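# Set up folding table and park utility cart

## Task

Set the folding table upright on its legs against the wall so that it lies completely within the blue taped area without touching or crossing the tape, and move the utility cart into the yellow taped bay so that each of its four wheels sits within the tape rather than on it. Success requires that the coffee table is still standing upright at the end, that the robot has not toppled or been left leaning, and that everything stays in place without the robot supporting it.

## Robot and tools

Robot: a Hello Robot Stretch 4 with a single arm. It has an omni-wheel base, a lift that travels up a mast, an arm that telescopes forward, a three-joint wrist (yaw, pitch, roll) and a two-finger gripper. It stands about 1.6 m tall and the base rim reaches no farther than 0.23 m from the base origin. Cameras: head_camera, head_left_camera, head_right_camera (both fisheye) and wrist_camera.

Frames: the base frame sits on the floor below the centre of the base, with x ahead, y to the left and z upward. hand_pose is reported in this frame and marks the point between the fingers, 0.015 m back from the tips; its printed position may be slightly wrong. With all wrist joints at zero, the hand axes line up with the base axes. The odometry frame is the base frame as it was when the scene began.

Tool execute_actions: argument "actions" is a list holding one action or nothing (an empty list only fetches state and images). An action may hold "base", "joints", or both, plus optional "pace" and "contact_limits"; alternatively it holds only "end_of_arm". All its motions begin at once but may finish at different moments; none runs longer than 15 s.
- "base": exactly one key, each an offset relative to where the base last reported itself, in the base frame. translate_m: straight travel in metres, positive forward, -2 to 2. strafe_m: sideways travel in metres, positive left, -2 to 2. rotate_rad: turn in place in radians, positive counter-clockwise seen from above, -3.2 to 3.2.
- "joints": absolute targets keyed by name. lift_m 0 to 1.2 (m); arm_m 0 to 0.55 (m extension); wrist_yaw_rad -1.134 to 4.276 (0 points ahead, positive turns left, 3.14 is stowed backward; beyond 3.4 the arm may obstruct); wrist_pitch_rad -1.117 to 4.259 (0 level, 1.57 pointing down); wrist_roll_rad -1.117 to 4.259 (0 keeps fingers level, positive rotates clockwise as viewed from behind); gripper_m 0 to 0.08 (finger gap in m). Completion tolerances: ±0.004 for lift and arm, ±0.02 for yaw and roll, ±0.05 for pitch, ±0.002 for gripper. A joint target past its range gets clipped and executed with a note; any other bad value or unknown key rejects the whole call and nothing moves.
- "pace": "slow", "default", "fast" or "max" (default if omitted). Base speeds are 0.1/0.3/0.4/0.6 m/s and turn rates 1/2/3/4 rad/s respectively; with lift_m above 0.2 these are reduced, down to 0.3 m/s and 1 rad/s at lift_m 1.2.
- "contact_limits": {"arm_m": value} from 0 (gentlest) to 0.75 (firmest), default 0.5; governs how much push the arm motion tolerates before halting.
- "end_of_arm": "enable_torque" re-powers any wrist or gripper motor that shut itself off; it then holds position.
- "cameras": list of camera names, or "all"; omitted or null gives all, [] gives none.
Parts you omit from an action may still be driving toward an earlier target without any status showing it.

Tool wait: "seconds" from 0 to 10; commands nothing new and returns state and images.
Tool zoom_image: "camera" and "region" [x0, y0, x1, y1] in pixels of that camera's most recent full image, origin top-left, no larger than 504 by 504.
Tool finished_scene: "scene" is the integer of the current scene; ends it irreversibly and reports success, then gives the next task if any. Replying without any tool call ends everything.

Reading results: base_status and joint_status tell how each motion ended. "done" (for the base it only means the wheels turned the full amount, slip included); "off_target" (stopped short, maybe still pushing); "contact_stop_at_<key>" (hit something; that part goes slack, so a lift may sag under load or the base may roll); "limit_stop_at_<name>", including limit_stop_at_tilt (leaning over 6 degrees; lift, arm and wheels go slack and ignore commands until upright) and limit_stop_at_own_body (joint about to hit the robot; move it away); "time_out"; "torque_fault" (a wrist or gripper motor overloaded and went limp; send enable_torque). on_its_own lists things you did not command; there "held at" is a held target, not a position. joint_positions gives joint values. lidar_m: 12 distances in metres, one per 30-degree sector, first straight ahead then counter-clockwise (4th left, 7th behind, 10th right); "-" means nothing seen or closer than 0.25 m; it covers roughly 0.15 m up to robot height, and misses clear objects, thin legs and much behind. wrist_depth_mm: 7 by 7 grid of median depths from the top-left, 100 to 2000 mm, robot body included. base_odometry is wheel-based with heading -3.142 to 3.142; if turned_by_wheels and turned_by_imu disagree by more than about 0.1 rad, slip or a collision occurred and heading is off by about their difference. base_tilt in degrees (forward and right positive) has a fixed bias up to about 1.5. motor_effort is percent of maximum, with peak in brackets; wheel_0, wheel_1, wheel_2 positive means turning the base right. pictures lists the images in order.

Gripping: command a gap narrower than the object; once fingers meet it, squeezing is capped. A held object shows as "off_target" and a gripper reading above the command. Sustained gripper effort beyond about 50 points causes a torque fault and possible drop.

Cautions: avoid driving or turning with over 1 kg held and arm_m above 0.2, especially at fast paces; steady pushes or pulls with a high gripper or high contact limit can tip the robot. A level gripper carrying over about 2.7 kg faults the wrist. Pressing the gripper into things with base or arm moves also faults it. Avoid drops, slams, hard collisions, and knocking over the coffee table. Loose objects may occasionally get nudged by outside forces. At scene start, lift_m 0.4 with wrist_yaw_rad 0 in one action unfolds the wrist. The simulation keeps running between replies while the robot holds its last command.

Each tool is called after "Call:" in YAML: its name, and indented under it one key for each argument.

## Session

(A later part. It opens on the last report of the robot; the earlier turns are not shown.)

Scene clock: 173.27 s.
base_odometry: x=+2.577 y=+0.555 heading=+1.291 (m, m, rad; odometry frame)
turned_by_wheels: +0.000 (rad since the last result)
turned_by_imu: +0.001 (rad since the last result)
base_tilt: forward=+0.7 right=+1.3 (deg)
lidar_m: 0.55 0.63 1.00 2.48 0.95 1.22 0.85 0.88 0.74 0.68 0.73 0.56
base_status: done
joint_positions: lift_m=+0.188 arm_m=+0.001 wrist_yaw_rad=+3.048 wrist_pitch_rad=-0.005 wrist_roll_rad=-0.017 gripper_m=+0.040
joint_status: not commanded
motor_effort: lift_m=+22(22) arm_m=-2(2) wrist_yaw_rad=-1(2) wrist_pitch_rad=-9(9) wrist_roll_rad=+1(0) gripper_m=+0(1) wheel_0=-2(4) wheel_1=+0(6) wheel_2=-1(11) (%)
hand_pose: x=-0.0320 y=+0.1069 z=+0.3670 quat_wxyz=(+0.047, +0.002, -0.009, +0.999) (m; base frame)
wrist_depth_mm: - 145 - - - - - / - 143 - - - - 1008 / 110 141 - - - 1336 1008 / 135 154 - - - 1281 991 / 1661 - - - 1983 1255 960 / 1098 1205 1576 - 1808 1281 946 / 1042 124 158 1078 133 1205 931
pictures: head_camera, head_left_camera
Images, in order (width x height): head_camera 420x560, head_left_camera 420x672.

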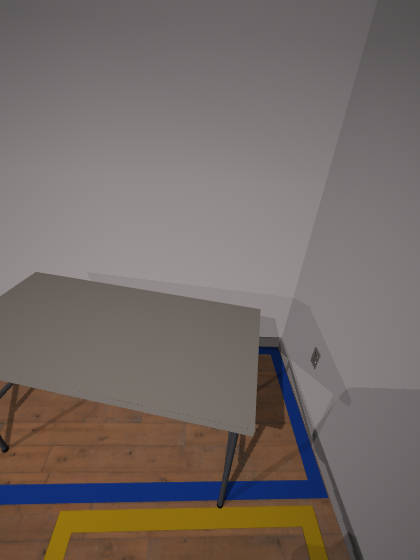

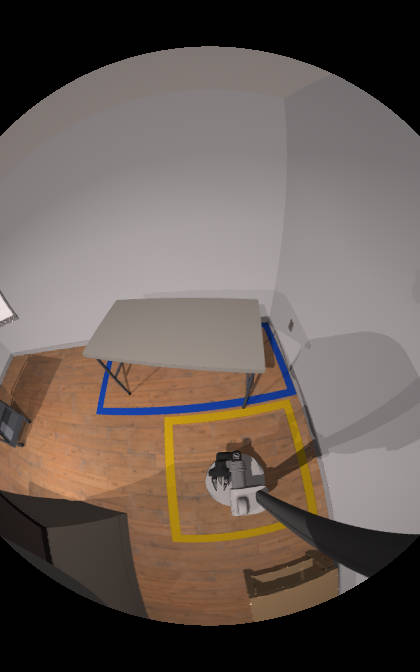

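Call:
execute_actions:
  actions:
    - {"base":{"translate_m":0.62},"pace":"slow"}
  cameras: ["head_left_camera"]

Call:
execute_actions:
  actions:
    - {"base":{"translate_m":-0.62}}
  cameras: ["head_left_camera","head_camera"]

Scene clock: 185.07 s.
base_odometry: x=+2.748 y=+1.150 heading=+1.291 (m, m, rad; odometry frame)
turned_by_wheels: +0.000 (rad since the last result)
turned_by_imu: -0.005 (rad since the last result)
base_tilt: forward=+0.6 right=+1.3 (deg)
lidar_m: 0.25 0.25 0.25 0.35 1.40 1.28 1.49 1.04 0.69 0.66 0.25 0.25
base_status: done
joint_positions: lift_m=+0.188 arm_m=+0.001 wrist_yaw_rad=+3.048 wrist_pitch_rad=-0.005 wrist_roll_rad=-0.017 gripper_m=+0.040
joint_status: not commanded
motor_effort: lift_m=+22(22) arm_m=-2(2) wrist_yaw_rad=-1(1) wrist_pitch_rad=-10(9) wrist_roll_rad=+1(0) gripper_m=+0(0) wheel_0=+5(7) wheel_1=+0(0) wheel_2=-8(6) (%)
hand_pose: x=-0.0320 y=+0.1069 z=+0.3670 quat_wxyz=(+0.047, +0.002, -0.009, +0.999) (m; base frame)
wrist_depth_mm: - 144 - - - - - / - 143 - - - - - / 111 142 - - - 1366 1281 / 135 154 - - - 1336 1308 / 1537 - - - - 1308 1281 / 1464 1576 1661 1983 1863 1308 1255 / 1042 124 157 1078 133 1229 1229
pictures: head_left_camera
Images, in order (width x height): head_left_camera 420x672.

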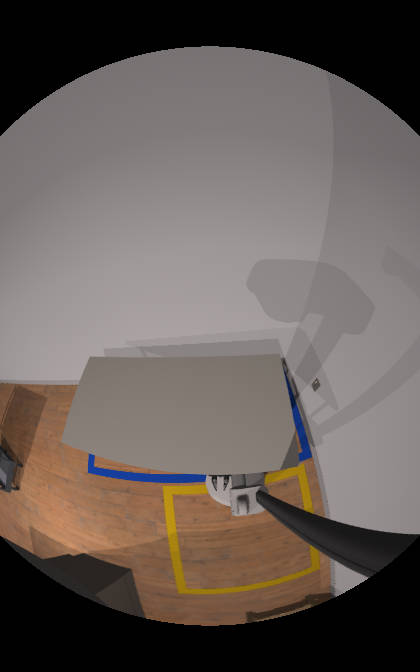

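Scene clock: 188.63 s.
base_odometry: x=+2.576 y=+0.555 heading=+1.290 (m, m, rad; odometry frame)
turned_by_wheels: +0.000 (rad since the last result)
turned_by_imu: +0.001 (rad since the last result)
base_tilt: forward=+0.6 right=+1.3 (deg)
lidar_m: 0.67 0.71 1.05 2.48 0.94 1.21 0.87 0.89 0.71 0.68 0.73 0.68
base_status: done
joint_positions: lift_m=+0.188 arm_m=+0.001 wrist_yaw_rad=+3.048 wrist_pitch_rad=-0.005 wrist_roll_rad=-0.017 gripper_m=+0.040
joint_status: not commanded
motor_effort: lift_m=+22(22) arm_m=-2(2) wrist_yaw_rad=+0(1) wrist_pitch_rad=-8(8) wrist_roll_rad=+1(1) gripper_m=+0(0) wheel_0=-2(7) wheel_1=+0(5) wheel_2=-1(6) (%)
hand_pose: x=-0.0320 y=+0.1069 z=+0.3670 quat_wxyz=(+0.047, +0.002, -0.009, +0.999) (m; base frame)
wrist_depth_mm: - 144 - - - - - / - 143 - - - - 1008 / 110 142 - - - 1336 991 / 135 154 - - - 1308 991 / 1618 - - - 1921 1281 976 / 1098 1205 1618 1983 1808 1229 946 / 1060 123 158 1078 133 1182 931
pictures: head_camera, head_left_camera
Images, in order (width x height): head_camera 420x560, head_left_camera 420x672.

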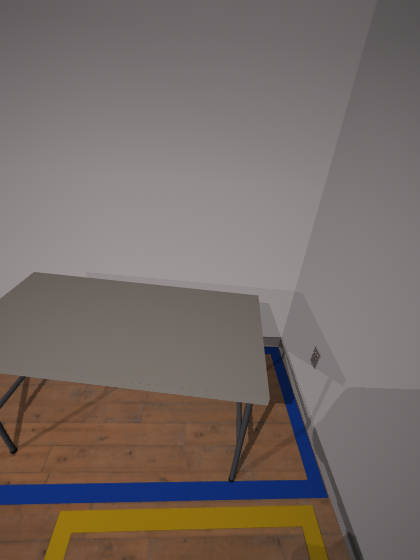

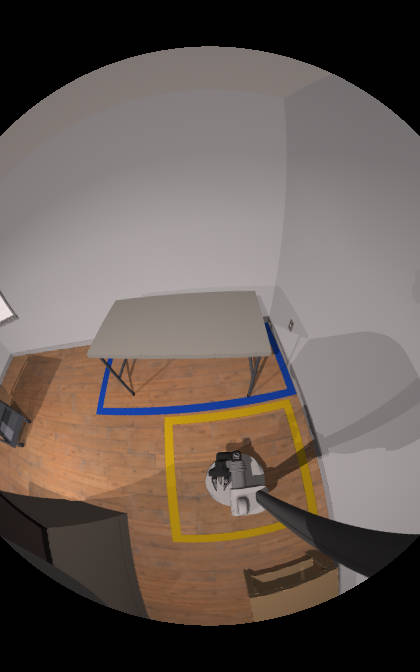

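Call:
execute_actions:
  actions:
    - {"base":{"translate_m":0.45}}
  cameras: []

Call:
execute_actions:
  actions:
    - {"base":{"translate_m":0.31},"pace":"slow"}
  cameras: []

Call:
execute_actions:
  actions:
    - {"base":{"translate_m":-0.76}}
  cameras: ["head_left_camera","head_camera"]

Scene clock: 200.03 s.
base_odometry: x=+2.701 y=+0.987 heading=+1.290 (m, m, rad; odometry frame)
turned_by_wheels: +0.000 (rad since the last result)
turned_by_imu: -0.002 (rad since the last result)
base_tilt: forward=+0.7 right=+1.3 (deg)
lidar_m: 0.25 0.25 0.36 2.51 1.19 1.21 1.32 1.03 0.71 0.65 0.32 0.25
base_status: done
joint_positions: lift_m=+0.188 arm_m=+0.001 wrist_yaw_rad=+3.048 wrist_pitch_rad=-0.005 wrist_roll_rad=-0.017 gripper_m=+0.040
joint_status: not commanded
motor_effort: lift_m=+22(22) arm_m=-2(2) wrist_yaw_rad=-1(1) wrist_pitch_rad=-9(10) wrist_roll_rad=+0(1) gripper_m=+0(0) wheel_0=+1(4) wheel_1=-1(0) wheel_2=+2(9) (%)
hand_pose: x=-0.0320 y=+0.1069 z=+0.3670 quat_wxyz=(+0.047, +0.002, -0.009, +0.999) (m; base frame)
wrist_depth_mm: - 144 - - - - - / - 143 - - - - 1138 / 110 141 - - - 1397 1098 / 134 154 - - - 1366 1078 / 1430 - - - - 1336 1078 / 1366 1499 1661 1983 1863 1281 1060 / 1042 124 158 1078 133 1205 1042
pictures: none
No camera images: the call's "cameras" was empty. Leave "cameras" out to get every camera's image.

Scene clock: 204.43 s.
base_odometry: x=+2.786 y=+1.285 heading=+1.290 (m, m, rad; odometry frame)
turned_by_wheels: +0.000 (rad since the last result)
turned_by_imu: -0.002 (rad since the last result)
base_tilt: forward=+0.7 right=+1.3 (deg)
lidar_m: 0.25 0.25 0.25 0.25 1.65 1.43 1.61 1.00 0.70 0.25 0.25 0.25
base_status: done
joint_positions: lift_m=+0.188 arm_m=+0.001 wrist_yaw_rad=+3.048 wrist_pitch_rad=-0.005 wrist_roll_rad=-0.017 gripper_m=+0.040
joint_status: not commanded
motor_effort: lift_m=+22(22) arm_m=-2(2) wrist_yaw_rad=+0(1) wrist_pitch_rad=-7(9) wrist_roll_rad=+0(1) gripper_m=+0(0) wheel_0=+2(9) wheel_1=+2(1) wheel_2=-8(8) (%)
hand_pose: x=-0.0320 y=+0.1069 z=+0.3670 quat_wxyz=(+0.047, +0.002, -0.009, +0.999) (m; base frame)
wrist_depth_mm: - 144 - - - - - / - 143 - - - - - / 110 142 - - - 1430 1464 / 135 154 - - - 1430 1499 / 1618 - - - - 1397 1464 / 1430 1661 1708 1983 1921 1397 1430 / 1042 124 158 1098 133 1308 1366
pictures: none
No camera images: the call's "cameras" was empty. Leave "cameras" out to get every camera's image.

Scene clock: 208.47 s.
base_odometry: x=+2.576 y=+0.555 heading=+1.290 (m, m, rad; odometry frame)
turned_by_wheels: +0.000 (rad since the last result)
turned_by_imu: +0.002 (rad since the last result)
base_tilt: forward=+0.7 right=+1.3 (deg)
lidar_m: 0.67 0.73 1.06 2.50 0.94 1.22 0.86 0.89 0.74 0.68 0.70 0.72
base_status: done
joint_positions: lift_m=+0.188 arm_m=+0.001 wrist_yaw_rad=+3.048 wrist_pitch_rad=-0.005 wrist_roll_rad=-0.017 gripper_m=+0.040
joint_status: not commanded
motor_effort: lift_m=+22(22) arm_m=-2(2) wrist_yaw_rad=-1(0) wrist_pitch_rad=-11(10) wrist_roll_rad=+0(1) gripper_m=+0(0) wheel_0=-2(6) wheel_1=+0(1) wheel_2=-1(8) (%)
hand_pose: x=-0.0320 y=+0.1069 z=+0.3670 quat_wxyz=(+0.047, +0.002, -0.009, +0.999) (m; base frame)
wrist_depth_mm: - 144 - - - - - / - 143 - - - - 1025 / 110 142 - - - 1308 1008 / 134 154 - - - 1281 991 / 1661 - - - 1983 1308 976 / 1118 1205 1618 - 1863 1255 960 / 1025 124 158 1060 133 1160 917
pictures: head_camera, head_left_camera
Images, in order (width x height): head_camera 420x560, head_left_camera 420x672.

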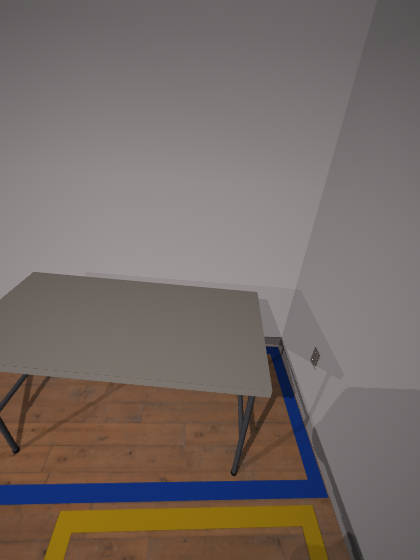

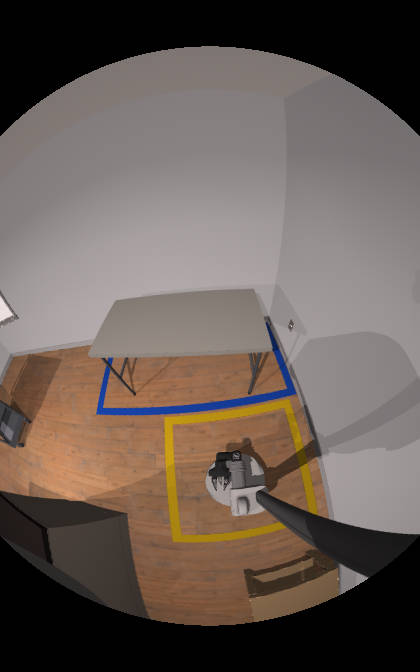

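Call:
execute_actions:
  actions:
    - {"base":{"strafe_m":-0.09}}
  cameras: []

Call:
execute_actions:
  actions:
    - {"base":{"translate_m":0.35}}
  cameras: ["head_camera","head_left_camera"]

Scene clock: 213.93 s.
base_odometry: x=+2.662 y=+0.530 heading=+1.290 (m, m, rad; odometry frame)
turned_by_wheels: +0.000 (rad since the last result)
turned_by_imu: -0.001 (rad since the last result)
base_tilt: forward=+0.7 right=+1.3 (deg)
lidar_m: 0.68 0.72 1.08 1.53 1.02 1.34 0.85 0.87 0.65 0.59 0.62 0.83
base_status: done
joint_positions: lift_m=+0.188 arm_m=+0.001 wrist_yaw_rad=+3.048 wrist_pitch_rad=-0.005 wrist_roll_rad=-0.017 gripper_m=+0.040
joint_status: not commanded
motor_effort: lift_m=+22(22) arm_m=-2(2) wrist_yaw_rad=-1(1) wrist_pitch_rad=-10(8) wrist_roll_rad=+1(1) gripper_m=+0(0) wheel_0=-2(9) wheel_1=+0(7) wheel_2=+0(1) (%)
hand_pose: x=-0.0320 y=+0.1069 z=+0.3670 quat_wxyz=(+0.047, +0.002, -0.009, +0.999) (m; base frame)
wrist_depth_mm: - 145 - - - - - / - 143 - - - - 1255 / 110 142 - - - 1464 1118 / 134 154 - - - 1464 1098 / 1205 - - - - 1430 1078 / 976 1182 1308 - 1863 1397 1060 / 976 124 158 1078 133 1308 1042
pictures: none
No camera images: the call's "cameras" was empty. Leave "cameras" out to get every camera's image.

Scene clock: 216.60 s.
base_odometry: x=+2.759 y=+0.866 heading=+1.290 (m, m, rad; odometry frame)
turned_by_wheels: +0.000 (rad since the last result)
turned_by_imu: -0.001 (rad since the last result)
base_tilt: forward=+0.7 right=+1.3 (deg)
lidar_m: 0.32 0.37 0.53 2.58 1.18 1.38 1.22 0.91 0.63 0.58 0.60 0.36
base_status: done
joint_positions: lift_m=+0.188 arm_m=+0.001 wrist_yaw_rad=+3.048 wrist_pitch_rad=-0.005 wrist_roll_rad=-0.017 gripper_m=+0.040
joint_status: not commanded
motor_effort: lift_m=+22(22) arm_m=-2(2) wrist_yaw_rad=-1(1) wrist_pitch_rad=-11(8) wrist_roll_rad=+0(1) gripper_m=+0(0) wheel_0=+2(5) wheel_1=+0(4) wheel_2=+2(9) (%)
hand_pose: x=-0.0320 y=+0.1069 z=+0.3670 quat_wxyz=(+0.047, +0.002, -0.009, +0.999) (m; base frame)
wrist_depth_mm: - 144 - - - - - / - 143 - - - - - / 110 142 - - - 1537 1160 / 134 154 - - - 1499 1138 / 1336 - - - - 1464 1098 / 1336 1430 1576 1983 1921 1430 1078 / 1042 124 158 1060 133 1281 1060
pictures: head_camera, head_left_camera
Images, in order (width x height): head_camera 420x560, head_left_camera 420x672.

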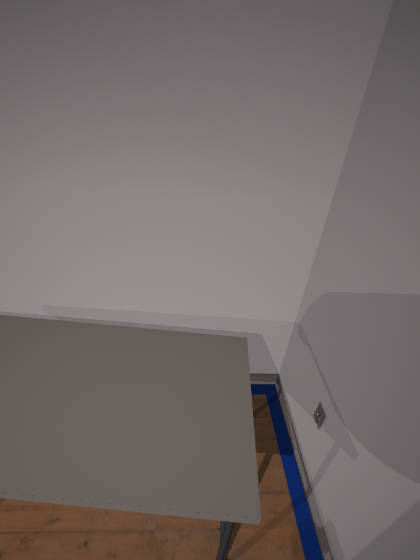

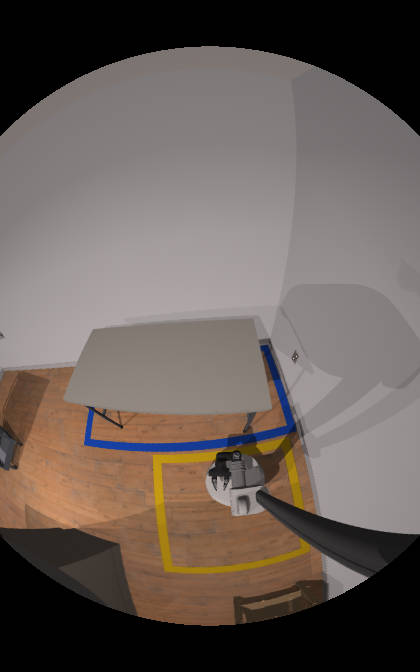

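Call:
execute_actions:
  actions:
    - {"base":{"translate_m":0.23},"pace":"slow"}
  cameras: []

Call:
execute_actions:
  actions:
    - {"base":{"translate_m":-0.58}}
  cameras: ["head_left_camera","head_camera"]

Scene clock: 225.17 s.
base_odometry: x=+2.823 y=+1.087 heading=+1.290 (m, m, rad; odometry frame)
turned_by_wheels: +0.000 (rad since the last result)
turned_by_imu: -0.002 (rad since the last result)
base_tilt: forward=+0.7 right=+1.4 (deg)
lidar_m: 0.25 0.25 0.25 0.60 1.33 1.38 1.42 0.86 0.61 0.57 0.58 0.25
base_status: done
joint_positions: lift_m=+0.188 arm_m=+0.001 wrist_yaw_rad=+3.048 wrist_pitch_rad=-0.005 wrist_roll_rad=-0.017 gripper_m=+0.040
joint_status: not commanded
motor_effort: lift_m=+22(22) arm_m=-2(2) wrist_yaw_rad=-1(1) wrist_pitch_rad=-8(8) wrist_roll_rad=+2(1) gripper_m=+0(0) wheel_0=+3(6) wheel_1=+0(1) wheel_2=-7(5) (%)
hand_pose: x=-0.0320 y=+0.1069 z=+0.3670 quat_wxyz=(+0.047, +0.002, -0.009, +0.999) (m; base frame)
wrist_depth_mm: - 145 - - - - - / - 143 - - - - - / 110 142 - - - 1576 1255 / 135 154 - - - 1537 1229 / 1430 1983 - - - 1464 1255 / 1397 1537 1618 - 1921 1430 1182 / 1042 124 158 1078 133 1281 1205
pictures: none
No camera images: the call's "cameras" was empty. Leave "cameras" out to get every camera's image.

Scene clock: 228.60 s.
base_odometry: x=+2.662 y=+0.530 heading=+1.290 (m, m, rad; odometry frame)
turned_by_wheels: +0.000 (rad since the last result)
turned_by_imu: +0.001 (rad since the last result)
base_tilt: forward=+0.7 right=+1.3 (deg)
lidar_m: 0.69 0.74 1.05 1.53 1.02 1.32 0.84 0.87 0.63 0.59 0.62 0.84
base_status: done
joint_positions: lift_m=+0.188 arm_m=+0.001 wrist_yaw_rad=+3.048 wrist_pitch_rad=-0.005 wrist_roll_rad=-0.017 gripper_m=+0.040
joint_status: not commanded
motor_effort: lift_m=+22(22) arm_m=-2(2) wrist_yaw_rad=-1(1) wrist_pitch_rad=-8(5) wrist_roll_rad=+1(1) gripper_m=+0(0) wheel_0=-2(3) wheel_1=+0(4) wheel_2=-1(8) (%)
hand_pose: x=-0.0320 y=+0.1069 z=+0.3670 quat_wxyz=(+0.047, +0.002, -0.009, +0.999) (m; base frame)
wrist_depth_mm: - 145 - - - - - / - 143 - - - - 1229 / 110 142 - - - 1464 1118 / 134 154 - - - 1464 1098 / 1229 - - - - 1430 1078 / 976 1205 1308 - 1921 1366 1060 / 976 124 158 1078 133 1281 1042
pictures: head_camera, head_left_camera
Images, in order (width x height): head_camera 420x560, head_left_camera 420x672.

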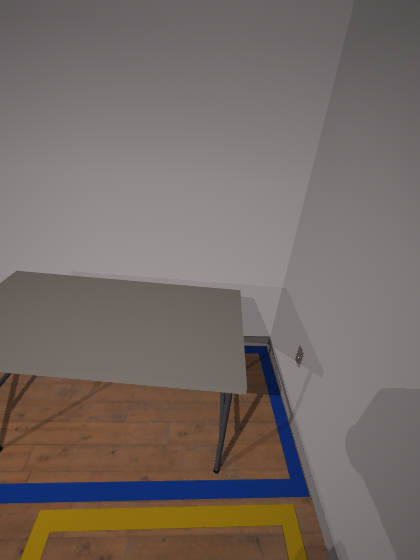

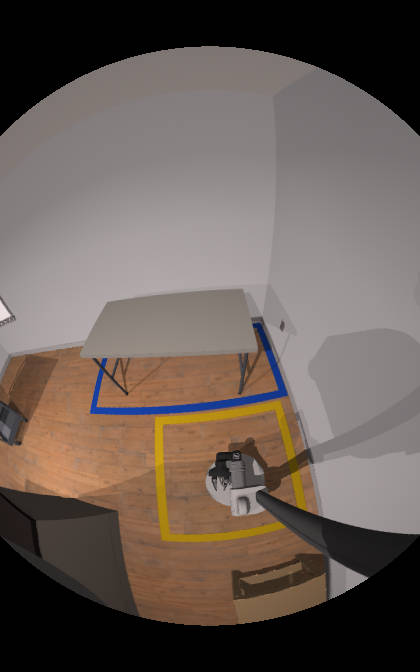

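Call:
execute_actions:
  actions:
    - {"base":{"translate_m":0.5}}
  cameras: []

Call:
execute_actions:
  actions:
    - {"base":{"translate_m":0.15},"pace":"slow"}
  cameras: ["head_left_camera","head_right_camera"]

Call:
execute_actions:
  actions:
    - {"base":{"translate_m":0.1},"pace":"slow"}
  cameras: ["head_left_camera","head_right_camera"]

Scene clock: 243.93 s.
base_odometry: x=+2.801 y=+1.010 heading=+1.290 (m, m, rad; odometry frame)
turned_by_wheels: +0.000 (rad since the last result)
turned_by_imu: -0.003 (rad since the last result)
base_tilt: forward=+0.7 right=+1.3 (deg)
lidar_m: 0.25 0.25 0.30 1.00 1.28 1.38 1.35 0.90 0.61 0.57 0.60 0.25
base_status: done
joint_positions: lift_m=+0.188 arm_m=+0.001 wrist_yaw_rad=+3.048 wrist_pitch_rad=-0.005 wrist_roll_rad=-0.017 gripper_m=+0.040
joint_status: not commanded
motor_effort: lift_m=+22(22) arm_m=-2(2) wrist_yaw_rad=+0(1) wrist_pitch_rad=-8(9) wrist_roll_rad=+1(1) gripper_m=+0(0) wheel_0=+1(5) wheel_1=-1(9) wheel_2=+1(11) (%)
hand_pose: x=-0.0320 y=+0.1069 z=+0.3670 quat_wxyz=(+0.047, +0.002, -0.009, +0.999) (m; base frame)
wrist_depth_mm: - 145 - - - - - / - 143 - - - - - / 110 142 - - - 1537 1160 / 135 154 - - - 1499 1160 / 1464 - - - - 1464 1118 / 1397 1464 1537 - 1983 1430 1118 / 1042 124 158 1098 133 1281 1098
pictures: none
No camera images: the call's "cameras" was empty. Leave "cameras" out to get every camera's image.

Scene clock: 246.73 s.
base_odometry: x=+2.842 y=+1.154 heading=+1.290 (m, m, rad; odometry frame)
turned_by_wheels: +0.000 (rad since the last result)
turned_by_imu: -0.001 (rad since the last result)
base_tilt: forward=+0.7 right=+1.3 (deg)
lidar_m: 0.25 0.25 0.25 0.44 1.46 1.39 1.51 0.88 0.59 0.56 0.59 0.25
base_status: done
joint_positions: lift_m=+0.188 arm_m=+0.001 wrist_yaw_rad=+3.048 wrist_pitch_rad=-0.005 wrist_roll_rad=-0.017 gripper_m=+0.040
joint_status: not commanded
motor_effort: lift_m=+22(22) arm_m=-2(2) wrist_yaw_rad=+0(1) wrist_pitch_rad=-11(10) wrist_roll_rad=+1(1) gripper_m=+0(0) wheel_0=+4(6) wheel_1=+1(3) wheel_2=-5(6) (%)
hand_pose: x=-0.0320 y=+0.1069 z=+0.3670 quat_wxyz=(+0.047, +0.002, -0.009, +0.999) (m; base frame)
wrist_depth_mm: - 144 - - - - - / - 143 - - - - - / 110 142 - - - 1537 1308 / 135 154 - - - 1499 1336 / 1397 - - - - 1464 1336 / 1366 1537 1708 - 1921 1464 1281 / 1042 124 158 1078 132 1308 1255
pictures: head_left_camera, head_right_camera
Images, in order (width x height): head_left_camera 420x672, head_right_camera 420x672.

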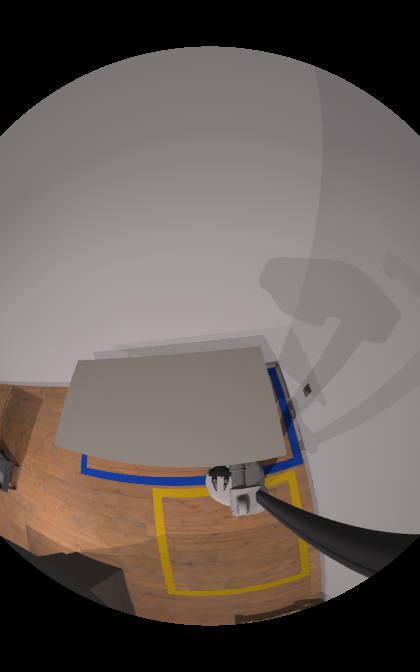

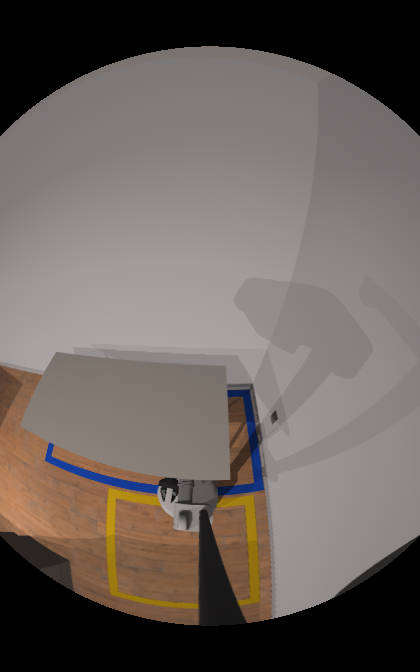

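Scene clock: 249.00 s.
base_odometry: x=+2.870 y=+1.250 heading=+1.290 (m, m, rad; odometry frame)
turned_by_wheels: +0.000 (rad since the last result)
turned_by_imu: -0.001 (rad since the last result)
base_tilt: forward=+0.7 right=+1.3 (deg)
lidar_m: 0.25 0.25 0.25 0.25 1.61 1.47 1.61 0.88 0.61 0.56 0.25 0.25
base_status: done
joint_positions: lift_m=+0.188 arm_m=+0.001 wrist_yaw_rad=+3.048 wrist_pitch_rad=-0.005 wrist_roll_rad=-0.017 gripper_m=+0.040
joint_status: not commanded
motor_effort: lift_m=+22(22) arm_m=-2(2) wrist_yaw_rad=+0(2) wrist_pitch_rad=-10(8) wrist_roll_rad=+1(1) gripper_m=+0(0) wheel_0=+5(8) wheel_1=+1(3) wheel_2=-6(11) (%)
hand_pose: x=-0.0320 y=+0.1069 z=+0.3670 quat_wxyz=(+0.047, +0.002, -0.009, +0.999) (m; base frame)
wrist_depth_mm: - 145 - - - - - / - 143 - - - - - / 110 142 - - - 1537 1464 / 135 154 - - - 1537 1464 / 1397 1983 - - - 1537 1397 / 1366 1708 1808 1983 1983 1430 1397 / 1060 124 158 1078 133 1336 1397
pictures: head_left_camera, head_right_camera
Images, in order (width x height): head_left_camera 420x672, head_right_camera 420x672.

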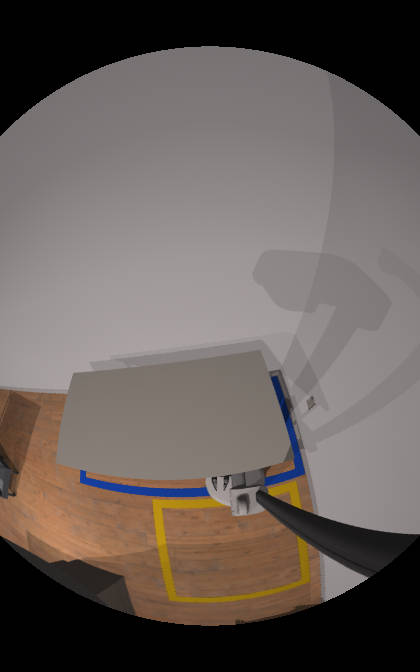

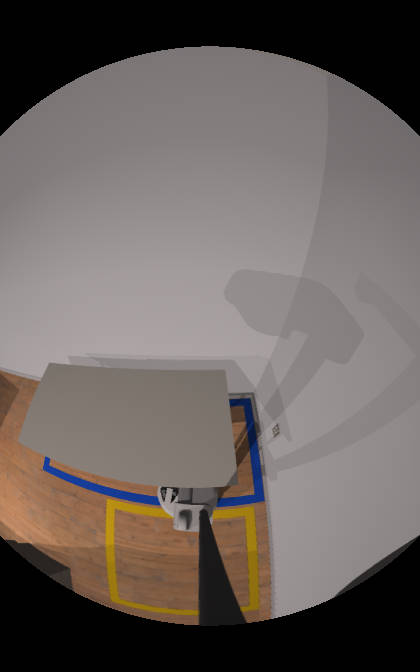

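Call:
execute_actions:
  actions:
    - {"base":{"translate_m":-0.75}}
  cameras: ["head_left_camera","head_camera"]

Scene clock: 261.97 s.
base_odometry: x=+2.662 y=+0.529 heading=+1.290 (m, m, rad; odometry frame)
turned_by_wheels: +0.000 (rad since the last result)
turned_by_imu: +0.001 (rad since the last result)
base_tilt: forward=+0.7 right=+1.3 (deg)
lidar_m: 0.78 0.83 1.09 1.50 1.02 1.33 0.87 0.88 0.65 0.58 0.60 0.85
base_status: done
joint_positions: lift_m=+0.188 arm_m=+0.001 wrist_yaw_rad=+3.048 wrist_pitch_rad=-0.005 wrist_roll_rad=-0.017 gripper_m=+0.040
joint_status: not commanded
motor_effort: lift_m=+22(22) arm_m=-2(2) wrist_yaw_rad=+0(1) wrist_pitch_rad=-9(10) wrist_roll_rad=+0(1) gripper_m=+0(0) wheel_0=-2(5) wheel_1=+0(2) wheel_2=+0(7) (%)
hand_pose: x=-0.0320 y=+0.1069 z=+0.3670 quat_wxyz=(+0.047, +0.002, -0.009, +0.999) (m; base frame)
wrist_depth_mm: - 144 - - - - - / - 143 - - - - 1205 / 110 142 - - - 1499 1078 / 134 154 - - - 1430 1098 / 1537 - - - - 1430 1098 / 976 1182 1308 1983 1921 1366 1060 / 976 123 158 1078 133 1281 1025
pictures: head_camera, head_left_camera
Images, in order (width x height): head_camera 420x560, head_left_camera 420x672.

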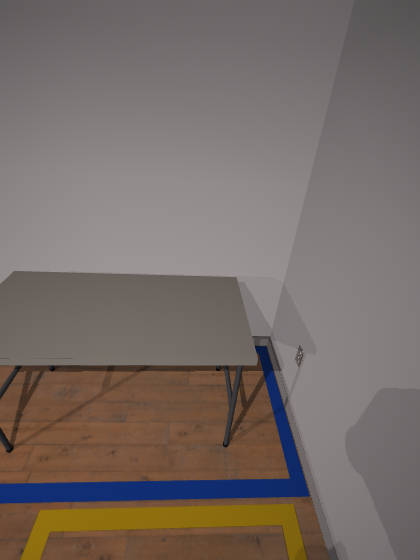

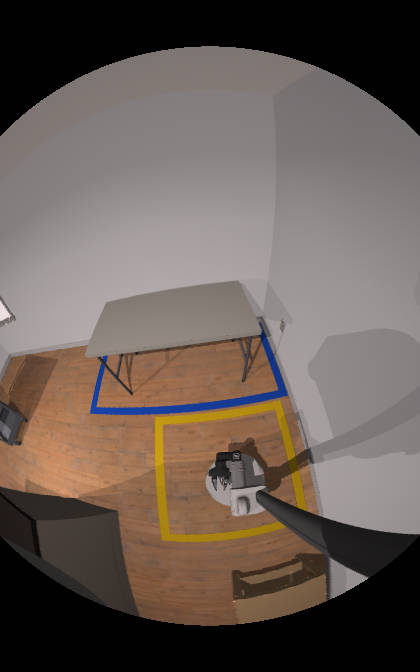

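Call:
execute_actions:
  actions:
    - {"base":{"rotate_rad":1.55},"pace":"fast"}
  cameras: []

Call:
execute_actions:
  actions:
    - {"base":{"translate_m":0.9},"pace":"fast"}
  cameras: ["head_camera","head_left_camera","head_right_camera"]

Scene clock: 273.60 s.
base_odometry: x=+2.662 y=+0.529 heading=+2.840 (m, m, rad; odometry frame)
turned_by_wheels: +1.550 (rad since the last result)
turned_by_imu: +1.569 (rad since the last result)
base_tilt: forward=+0.7 right=+1.3 (deg)
lidar_m: 2.55 1.02 1.30 0.85 0.89 0.66 0.62 0.62 0.81 0.78 0.82 1.07
base_status: done
joint_positions: lift_m=+0.188 arm_m=+0.001 wrist_yaw_rad=+3.048 wrist_pitch_rad=-0.005 wrist_roll_rad=-0.017 gripper_m=+0.040
joint_status: not commanded
motor_effort: lift_m=+22(22) arm_m=-2(2) wrist_yaw_rad=-1(1) wrist_pitch_rad=-10(11) wrist_roll_rad=+1(0) gripper_m=+0(0) wheel_0=-1(7) wheel_1=+0(12) wheel_2=+2(11) (%)
hand_pose: x=-0.0320 y=+0.1069 z=+0.3670 quat_wxyz=(+0.047, +0.002, -0.009, +0.999) (m; base frame)
wrist_depth_mm: - 144 768 809 854 891 946 / - 143 768 798 842 904 931 / 110 142 759 788 820 878 931 / 135 154 750 778 831 866 917 / 683 715 741 788 820 866 917 / 683 707 750 768 820 866 904 / 668 124 158 759 133 854 891
pictures: none
No camera images: the call's "cameras" was empty. Leave "cameras" out to get every camera's image.

Scene clock: 277.20 s.
base_odometry: x=+1.802 y=+0.797 heading=+2.840 (m, m, rad; odometry frame)
turned_by_wheels: +0.000 (rad since the last result)
turned_by_imu: -0.003 (rad since the last result)
base_tilt: forward=+0.6 right=+1.3 (deg)
lidar_m: 1.63 0.55 0.37 0.35 1.22 1.24 1.50 1.13 0.79 0.73 1.58 2.07
base_status: done
joint_positions: lift_m=+0.188 arm_m=+0.001 wrist_yaw_rad=+3.048 wrist_pitch_rad=-0.005 wrist_roll_rad=-0.017 gripper_m=+0.040
joint_status: not commanded
motor_effort: lift_m=+22(22) arm_m=-2(2) wrist_yaw_rad=-1(1) wrist_pitch_rad=-11(10) wrist_roll_rad=+1(0) gripper_m=+0(0) wheel_0=+0(8) wheel_1=-1(7) wheel_2=+1(14) (%)
hand_pose: x=-0.0320 y=+0.1069 z=+0.3670 quat_wxyz=(+0.047, +0.002, -0.009, +0.999) (m; base frame)
wrist_depth_mm: - 144 1756 1808 1863 1983 - / - 143 1756 1756 1921 1983 - / 110 142 1708 1808 1863 1983 - / 134 154 1708 1808 1863 1983 - / 1537 1576 1661 1708 1863 1863 1118 / 1499 1499 1618 1661 1756 1576 1397 / 1042 124 158 1078 133 1336 1229
pictures: head_camera, head_left_camera, head_right_camera
Images, in order (width x height): head_camera 420x560, head_left_camera 420x672, head_right_camera 420x672.

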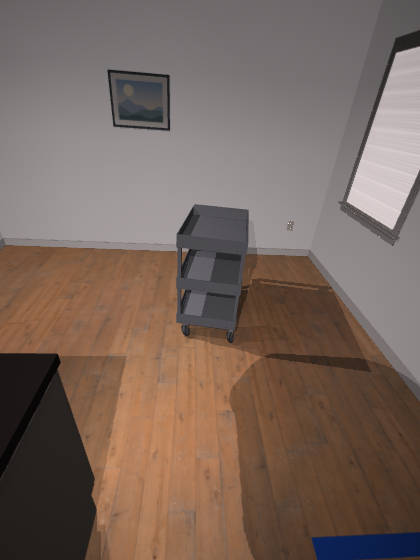

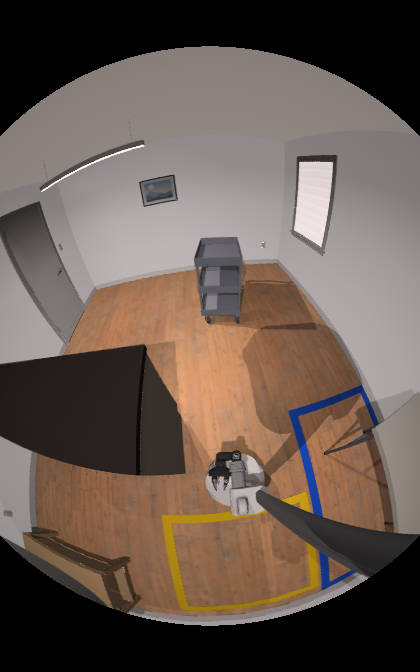

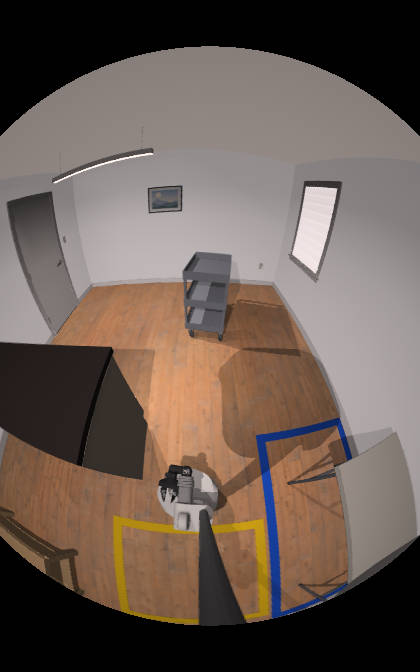

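Call:
execute_actions:
  actions:
    - {"base":{"translate_m":0.9},"pace":"fast"}
  cameras: []

Call:
execute_actions:
  actions:
    - {"base":{"strafe_m":-0.55},"pace":"fast"}
  cameras: []

Call:
execute_actions:
  actions:
    - {"base":{"translate_m":1.5},"pace":"fast"}
  cameras: ["head_left_camera"]

Scene clock: 291.93 s.
base_odometry: x=+0.943 y=+1.064 heading=+2.840 (m, m, rad; odometry frame)
turned_by_wheels: +0.000 (rad since the last result)
turned_by_imu: -0.004 (rad since the last result)
base_tilt: forward=+0.7 right=+1.4 (deg)
lidar_m: 0.74 2.33 2.35 1.10 0.47 0.57 2.41 1.10 1.16 1.46 1.52 0.76
base_status: done
joint_positions: lift_m=+0.188 arm_m=+0.001 wrist_yaw_rad=+3.048 wrist_pitch_rad=-0.005 wrist_roll_rad=-0.017 gripper_m=+0.040
joint_status: not commanded
motor_effort: lift_m=+22(22) arm_m=-2(2) wrist_yaw_rad=+0(1) wrist_pitch_rad=-9(9) wrist_roll_rad=+2(1) gripper_m=+0(0) wheel_0=+0(6) wheel_1=-1(5) wheel_2=+2(11) (%)
hand_pose: x=-0.0320 y=+0.1069 z=+0.3670 quat_wxyz=(+0.047, +0.002, -0.009, +0.999) (m; base frame)
wrist_depth_mm: - 145 - - - 580 455 / - 143 - - 904 564 452 / 110 142 - - 866 554 442 / 134 154 - - 842 535 436 / - - - - 820 525 430 / 1537 1661 1863 - 788 512 430 / 1042 124 158 1078 133 492 421
pictures: none
No camera images: the call's "cameras" was empty. Leave "cameras" out to get every camera's image.

Scene clock: 294.53 s.
base_odometry: x=+1.106 y=+1.589 heading=+2.840 (m, m, rad; odometry frame)
turned_by_wheels: +0.000 (rad since the last result)
turned_by_imu: +0.000 (rad since the last result)
base_tilt: forward=+0.7 right=+1.3 (deg)
lidar_m: 1.01 0.80 2.94 1.03 0.97 2.29 0.83 0.83 1.01 0.93 0.95 1.26
base_status: done
joint_positions: lift_m=+0.188 arm_m=+0.001 wrist_yaw_rad=+3.048 wrist_pitch_rad=-0.005 wrist_roll_rad=-0.017 gripper_m=+0.040
joint_status: not commanded
motor_effort: lift_m=+22(22) arm_m=-2(2) wrist_yaw_rad=+0(0) wrist_pitch_rad=-11(10) wrist_roll_rad=+0(1) gripper_m=+0(0) wheel_0=-2(10) wheel_1=+1(11) wheel_2=+1(1) (%)
hand_pose: x=-0.0320 y=+0.1069 z=+0.3670 quat_wxyz=(+0.047, +0.002, -0.009, +0.999) (m; base frame)
wrist_depth_mm: - 144 - - - - - / - 143 - - - - - / 110 142 - - - - 1098 / 135 154 - - - - 1078 / - - - - - - 1060 / 1537 1618 1863 1983 - - 1025 / 1060 124 158 1098 133 1366 1008
pictures: none
No camera images: the call's "cameras" was empty. Leave "cameras" out to get every camera's image.

Scene clock: 299.63 s.
base_odometry: x=-0.326 y=+2.035 heading=+2.840 (m, m, rad; odometry frame)
turned_by_wheels: +0.000 (rad since the last result)
turned_by_imu: -0.005 (rad since the last result)
base_tilt: forward=+0.7 right=+1.3 (deg)
lidar_m: 0.82 0.85 1.14 0.31 0.25 0.33 2.36 1.28 0.86 0.78 0.80 0.88
base_status: done
joint_positions: lift_m=+0.188 arm_m=+0.001 wrist_yaw_rad=+3.048 wrist_pitch_rad=-0.005 wrist_roll_rad=-0.017 gripper_m=+0.040
joint_status: not commanded
motor_effort: lift_m=+22(22) arm_m=-2(2) wrist_yaw_rad=-1(0) wrist_pitch_rad=-10(9) wrist_roll_rad=+1(0) gripper_m=+0(0) wheel_0=+1(6) wheel_1=-1(3) wheel_2=+2(13) (%)
hand_pose: x=-0.0320 y=+0.1069 z=+0.3670 quat_wxyz=(+0.047, +0.002, -0.009, +0.999) (m; base frame)
wrist_depth_mm: - 144 - - 699 591 627 / - 143 - - 891 290 732 / 110 142 - - 512 286 289 / 134 154 - - 504 286 286 / - - - - - 904 - / 1499 1661 1808 1921 - 878 - / 1042 124 158 1078 133 768 788
pictures: head_left_camera
Images, in order (width x height): head_left_camera 420x672.

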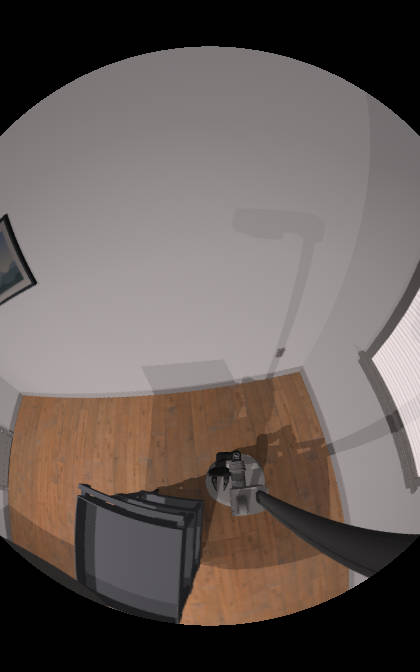

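Call:
execute_actions:
  actions:
    - {"base":{"translate_m":0.5},"pace":"fast"}
  cameras: []

Call:
execute_actions:
  actions:
    - {"base":{"strafe_m":0.5},"pace":"fast"}
  cameras: []

Call:
execute_actions:
  actions:
    - {"base":{"rotate_rad":3.11},"pace":"fast"}

Scene clock: 306.90 s.
base_odometry: x=-0.803 y=+2.184 heading=+2.840 (m, m, rad; odometry frame)
turned_by_wheels: +0.000 (rad since the last result)
turned_by_imu: -0.002 (rad since the last result)
base_tilt: forward=+0.7 right=+1.3 (deg)
lidar_m: 0.31 0.33 0.43 1.07 0.78 0.61 1.14 1.22 0.80 0.76 0.53 0.35
base_status: done
joint_positions: lift_m=+0.188 arm_m=+0.001 wrist_yaw_rad=+3.048 wrist_pitch_rad=-0.005 wrist_roll_rad=-0.017 gripper_m=+0.040
joint_status: not commanded
motor_effort: lift_m=+22(22) arm_m=-2(2) wrist_yaw_rad=+0(1) wrist_pitch_rad=-10(10) wrist_roll_rad=+0(1) gripper_m=+0(0) wheel_0=+1(5) wheel_1=+0(8) wheel_2=+0(12) (%)
hand_pose: x=-0.0320 y=+0.1069 z=+0.3670 quat_wxyz=(+0.047, +0.002, -0.009, +0.999) (m; base frame)
wrist_depth_mm: - 144 - - 820 831 - / - 143 - - 931 866 - / 110 142 - - - - - / 135 154 - - 798 809 - / 1983 - - - - - - / 1537 1708 1808 1430 1366 - - / 1042 124 158 991 133 778 1397
pictures: none
No camera images: the call's "cameras" was empty. Leave "cameras" out to get every camera's image.

Scene clock: 309.37 s.
base_odometry: x=-0.952 y=+1.706 heading=+2.840 (m, m, rad; odometry frame)
turned_by_wheels: +0.000 (rad since the last result)
turned_by_imu: -0.001 (rad since the last result)
base_tilt: forward=+0.7 right=+1.3 (deg)
lidar_m: 0.28 0.30 0.40 0.90 2.46 0.56 0.54 0.56 1.35 1.26 0.45 0.30
base_status: done
joint_positions: lift_m=+0.188 arm_m=+0.001 wrist_yaw_rad=+3.048 wrist_pitch_rad=-0.005 wrist_roll_rad=-0.017 gripper_m=+0.040
joint_status: not commanded
motor_effort: lift_m=+22(22) arm_m=-2(2) wrist_yaw_rad=-1(1) wrist_pitch_rad=-12(10) wrist_roll_rad=+1(0) gripper_m=+0(0) wheel_0=+2(10) wheel_1=+0(10) wheel_2=-2(1) (%)
hand_pose: x=-0.0320 y=+0.1069 z=+0.3670 quat_wxyz=(+0.047, +0.002, -0.009, +0.999) (m; base frame)
wrist_depth_mm: - 145 750 768 - - - / - 143 1025 1182 - - - / 111 141 1336 - - - - / 135 154 723 - - - - / - - - - - - - / 1281 976 1160 1808 - - - / 960 124 158 715 133 1366 1430
pictures: none
No camera images: the call's "cameras" was empty. Leave "cameras" out to get every camera's image.

Scene clock: 311.70 s.
base_odometry: x=-0.952 y=+1.706 heading=-0.333 (m, m, rad; odometry frame)
turned_by_wheels: +3.110 (rad since the last result)
turned_by_imu: +3.149 (rad since the last result)
base_tilt: forward=+0.7 right=+1.3 (deg)
lidar_m: 0.53 0.59 1.36 1.28 0.47 0.30 0.30 0.30 0.38 0.85 2.42 0.54
base_status: done
joint_positions: lift_m=+0.188 arm_m=+0.001 wrist_yaw_rad=+3.048 wrist_pitch_rad=-0.005 wrist_roll_rad=-0.017 gripper_m=+0.040
joint_status: not commanded
motor_effort: lift_m=+22(22) arm_m=-2(2) wrist_yaw_rad=+0(1) wrist_pitch_rad=-8(8) wrist_roll_rad=+1(1) gripper_m=+0(0) wheel_0=-1(13) wheel_1=-1(8) wheel_2=+2(12) (%)
hand_pose: x=-0.0319 y=+0.1069 z=+0.3670 quat_wxyz=(+0.047, +0.002, -0.009, +0.999) (m; base frame)
wrist_depth_mm: - 145 449 469 496 525 564 / - 143 445 469 492 525 554 / 110 142 439 462 488 521 544 / 135 154 439 462 484 512 544 / 389 413 430 455 480 508 535 / 392 410 427 449 480 508 530 / 384 124 158 442 133 500 530
pictures: head_camera, head_left_camera, head_right_camera, wrist_camera
Images, in order (width x height): head_camera 420x560, head_left_camera 420x672, head_right_camera 420x672, wrist_camera 616x392.

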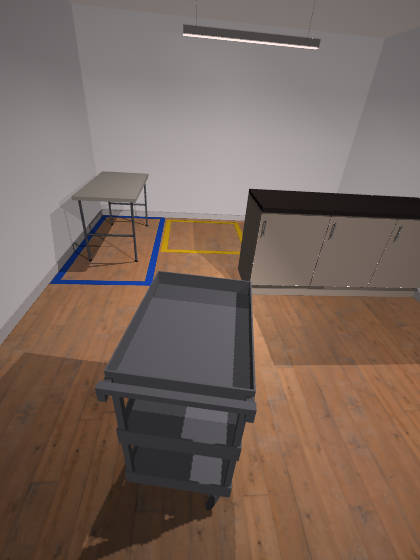

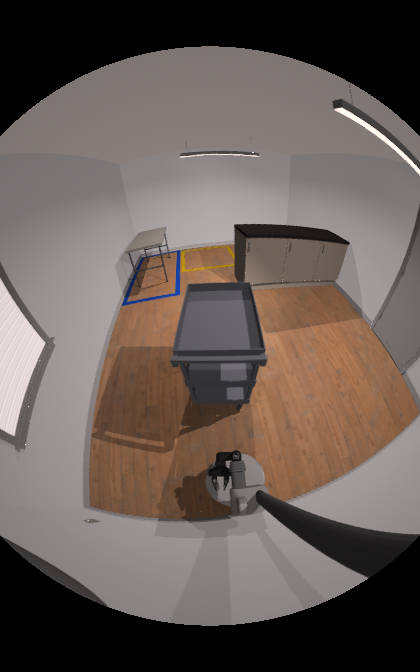

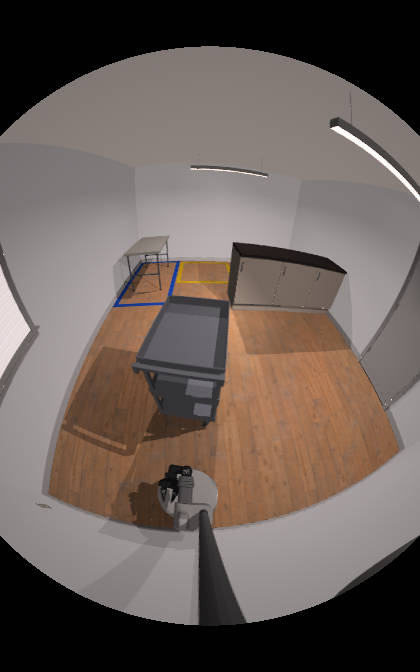

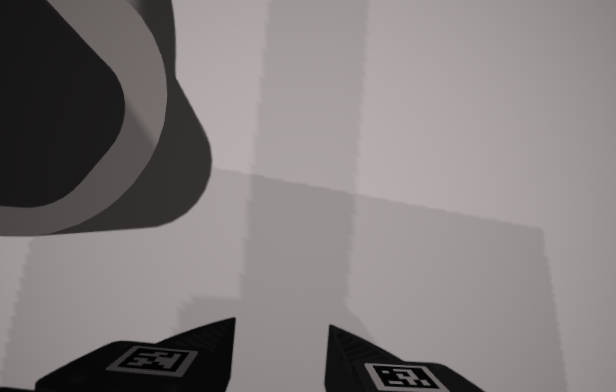

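Call:
execute_actions:
  actions:
    - {"base":{"translate_m":0.5},"pace":"slow"}
  cameras: ["head_camera","head_left_camera"]

Scene clock: 326.63 s.
base_odometry: x=-0.479 y=+1.543 heading=-0.333 (m, m, rad; odometry frame)
turned_by_wheels: +0.000 (rad since the last result)
turned_by_imu: -0.004 (rad since the last result)
base_tilt: forward=+0.7 right=+1.3 (deg)
lidar_m: 0.25 0.25 0.25 1.32 1.28 0.86 0.80 0.80 1.02 2.35 0.25 0.25
base_status: done
joint_positions: lift_m=+0.188 arm_m=+0.001 wrist_yaw_rad=+3.048 wrist_pitch_rad=-0.005 wrist_roll_rad=-0.017 gripper_m=+0.040
joint_status: not commanded
motor_effort: lift_m=+22(22) arm_m=-2(2) wrist_yaw_rad=+0(0) wrist_pitch_rad=-10(8) wrist_roll_rad=+1(0) gripper_m=+0(0) wheel_0=+1(8) wheel_1=+2(4) wheel_2=-5(12) (%)
hand_pose: x=-0.0319 y=+0.1069 z=+0.3670 quat_wxyz=(+0.047, +0.002, -0.009, +0.999) (m; base frame)
wrist_depth_mm: - 145 960 1008 1078 1138 1205 / - 143 946 991 1060 1138 1182 / 110 142 946 1008 1060 1118 1160 / 135 154 931 991 1042 1118 1182 / 854 891 917 976 1042 1098 1182 / 842 878 931 976 1042 1078 1138 / 820 124 158 946 133 1078 1118
pictures: head_camera, head_left_camera
Images, in order (width x height): head_camera 420x560, head_left_camera 420x672.

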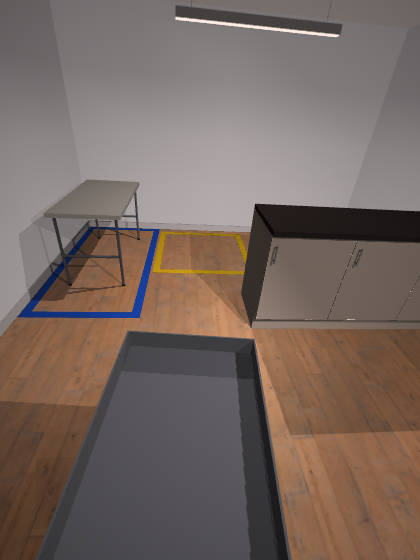

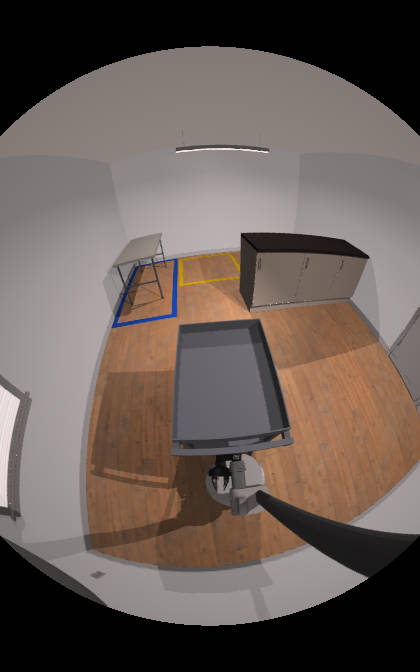

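Call:
execute_actions:
  actions:
    - {"base":{"translate_m":0.45},"pace":"slow"}
  cameras: ["head_camera","head_left_camera"]

Scene clock: 340.13 s.
base_odometry: x=-0.054 y=+1.396 heading=-0.333 (m, m, rad; odometry frame)
turned_by_wheels: +0.000 (rad since the last result)
turned_by_imu: -0.003 (rad since the last result)
base_tilt: forward=+0.7 right=+1.3 (deg)
lidar_m: 0.25 0.25 1.47 1.36 1.38 1.36 1.23 1.26 1.62 2.31 0.38 0.25
base_status: done
joint_positions: lift_m=+0.188 arm_m=+0.001 wrist_yaw_rad=+3.050 wrist_pitch_rad=-0.005 wrist_roll_rad=-0.017 gripper_m=+0.040
joint_status: not commanded
motor_effort: lift_m=+22(22) arm_m=-2(2) wrist_yaw_rad=-5(11) wrist_pitch_rad=-6(10) wrist_roll_rad=+0(1) gripper_m=+0(0) wheel_0=+1(6) wheel_1=+4(14) wheel_2=-2(12) (%)
hand_pose: x=-0.0321 y=+0.1066 z=+0.3670 quat_wxyz=(+0.046, +0.002, -0.009, +0.999) (m; base frame)
wrist_depth_mm: - 145 1430 1464 1618 1708 1618 / - 143 1397 1499 1576 1708 1618 / 111 142 1430 1499 1576 1708 1537 / 134 153 1397 1464 1537 1661 1537 / 1255 1336 1366 1464 1537 1661 1499 / 1255 1308 1366 1430 1537 1618 1499 / 1060 124 158 1078 133 1366 1336
pictures: head_camera, head_left_camera
Images, in order (width x height): head_camera 420x560, head_left_camera 420x672.

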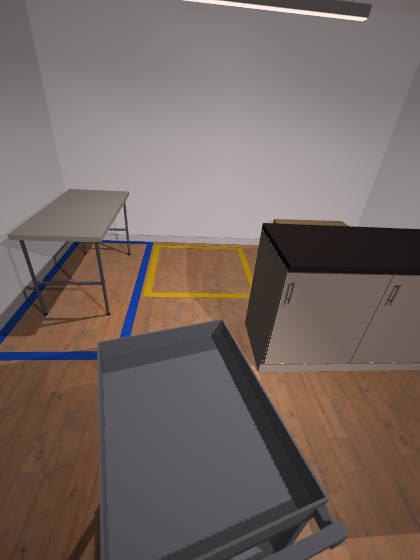

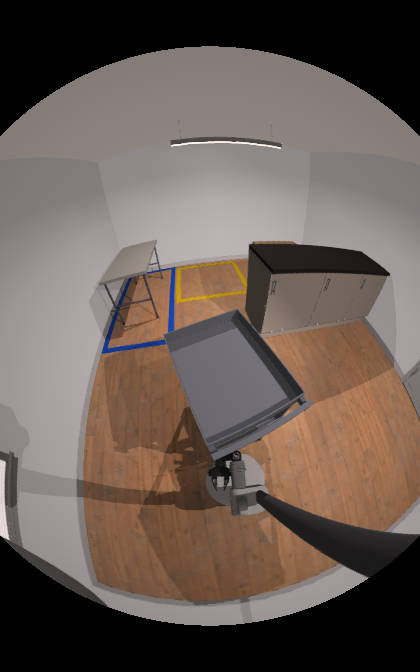

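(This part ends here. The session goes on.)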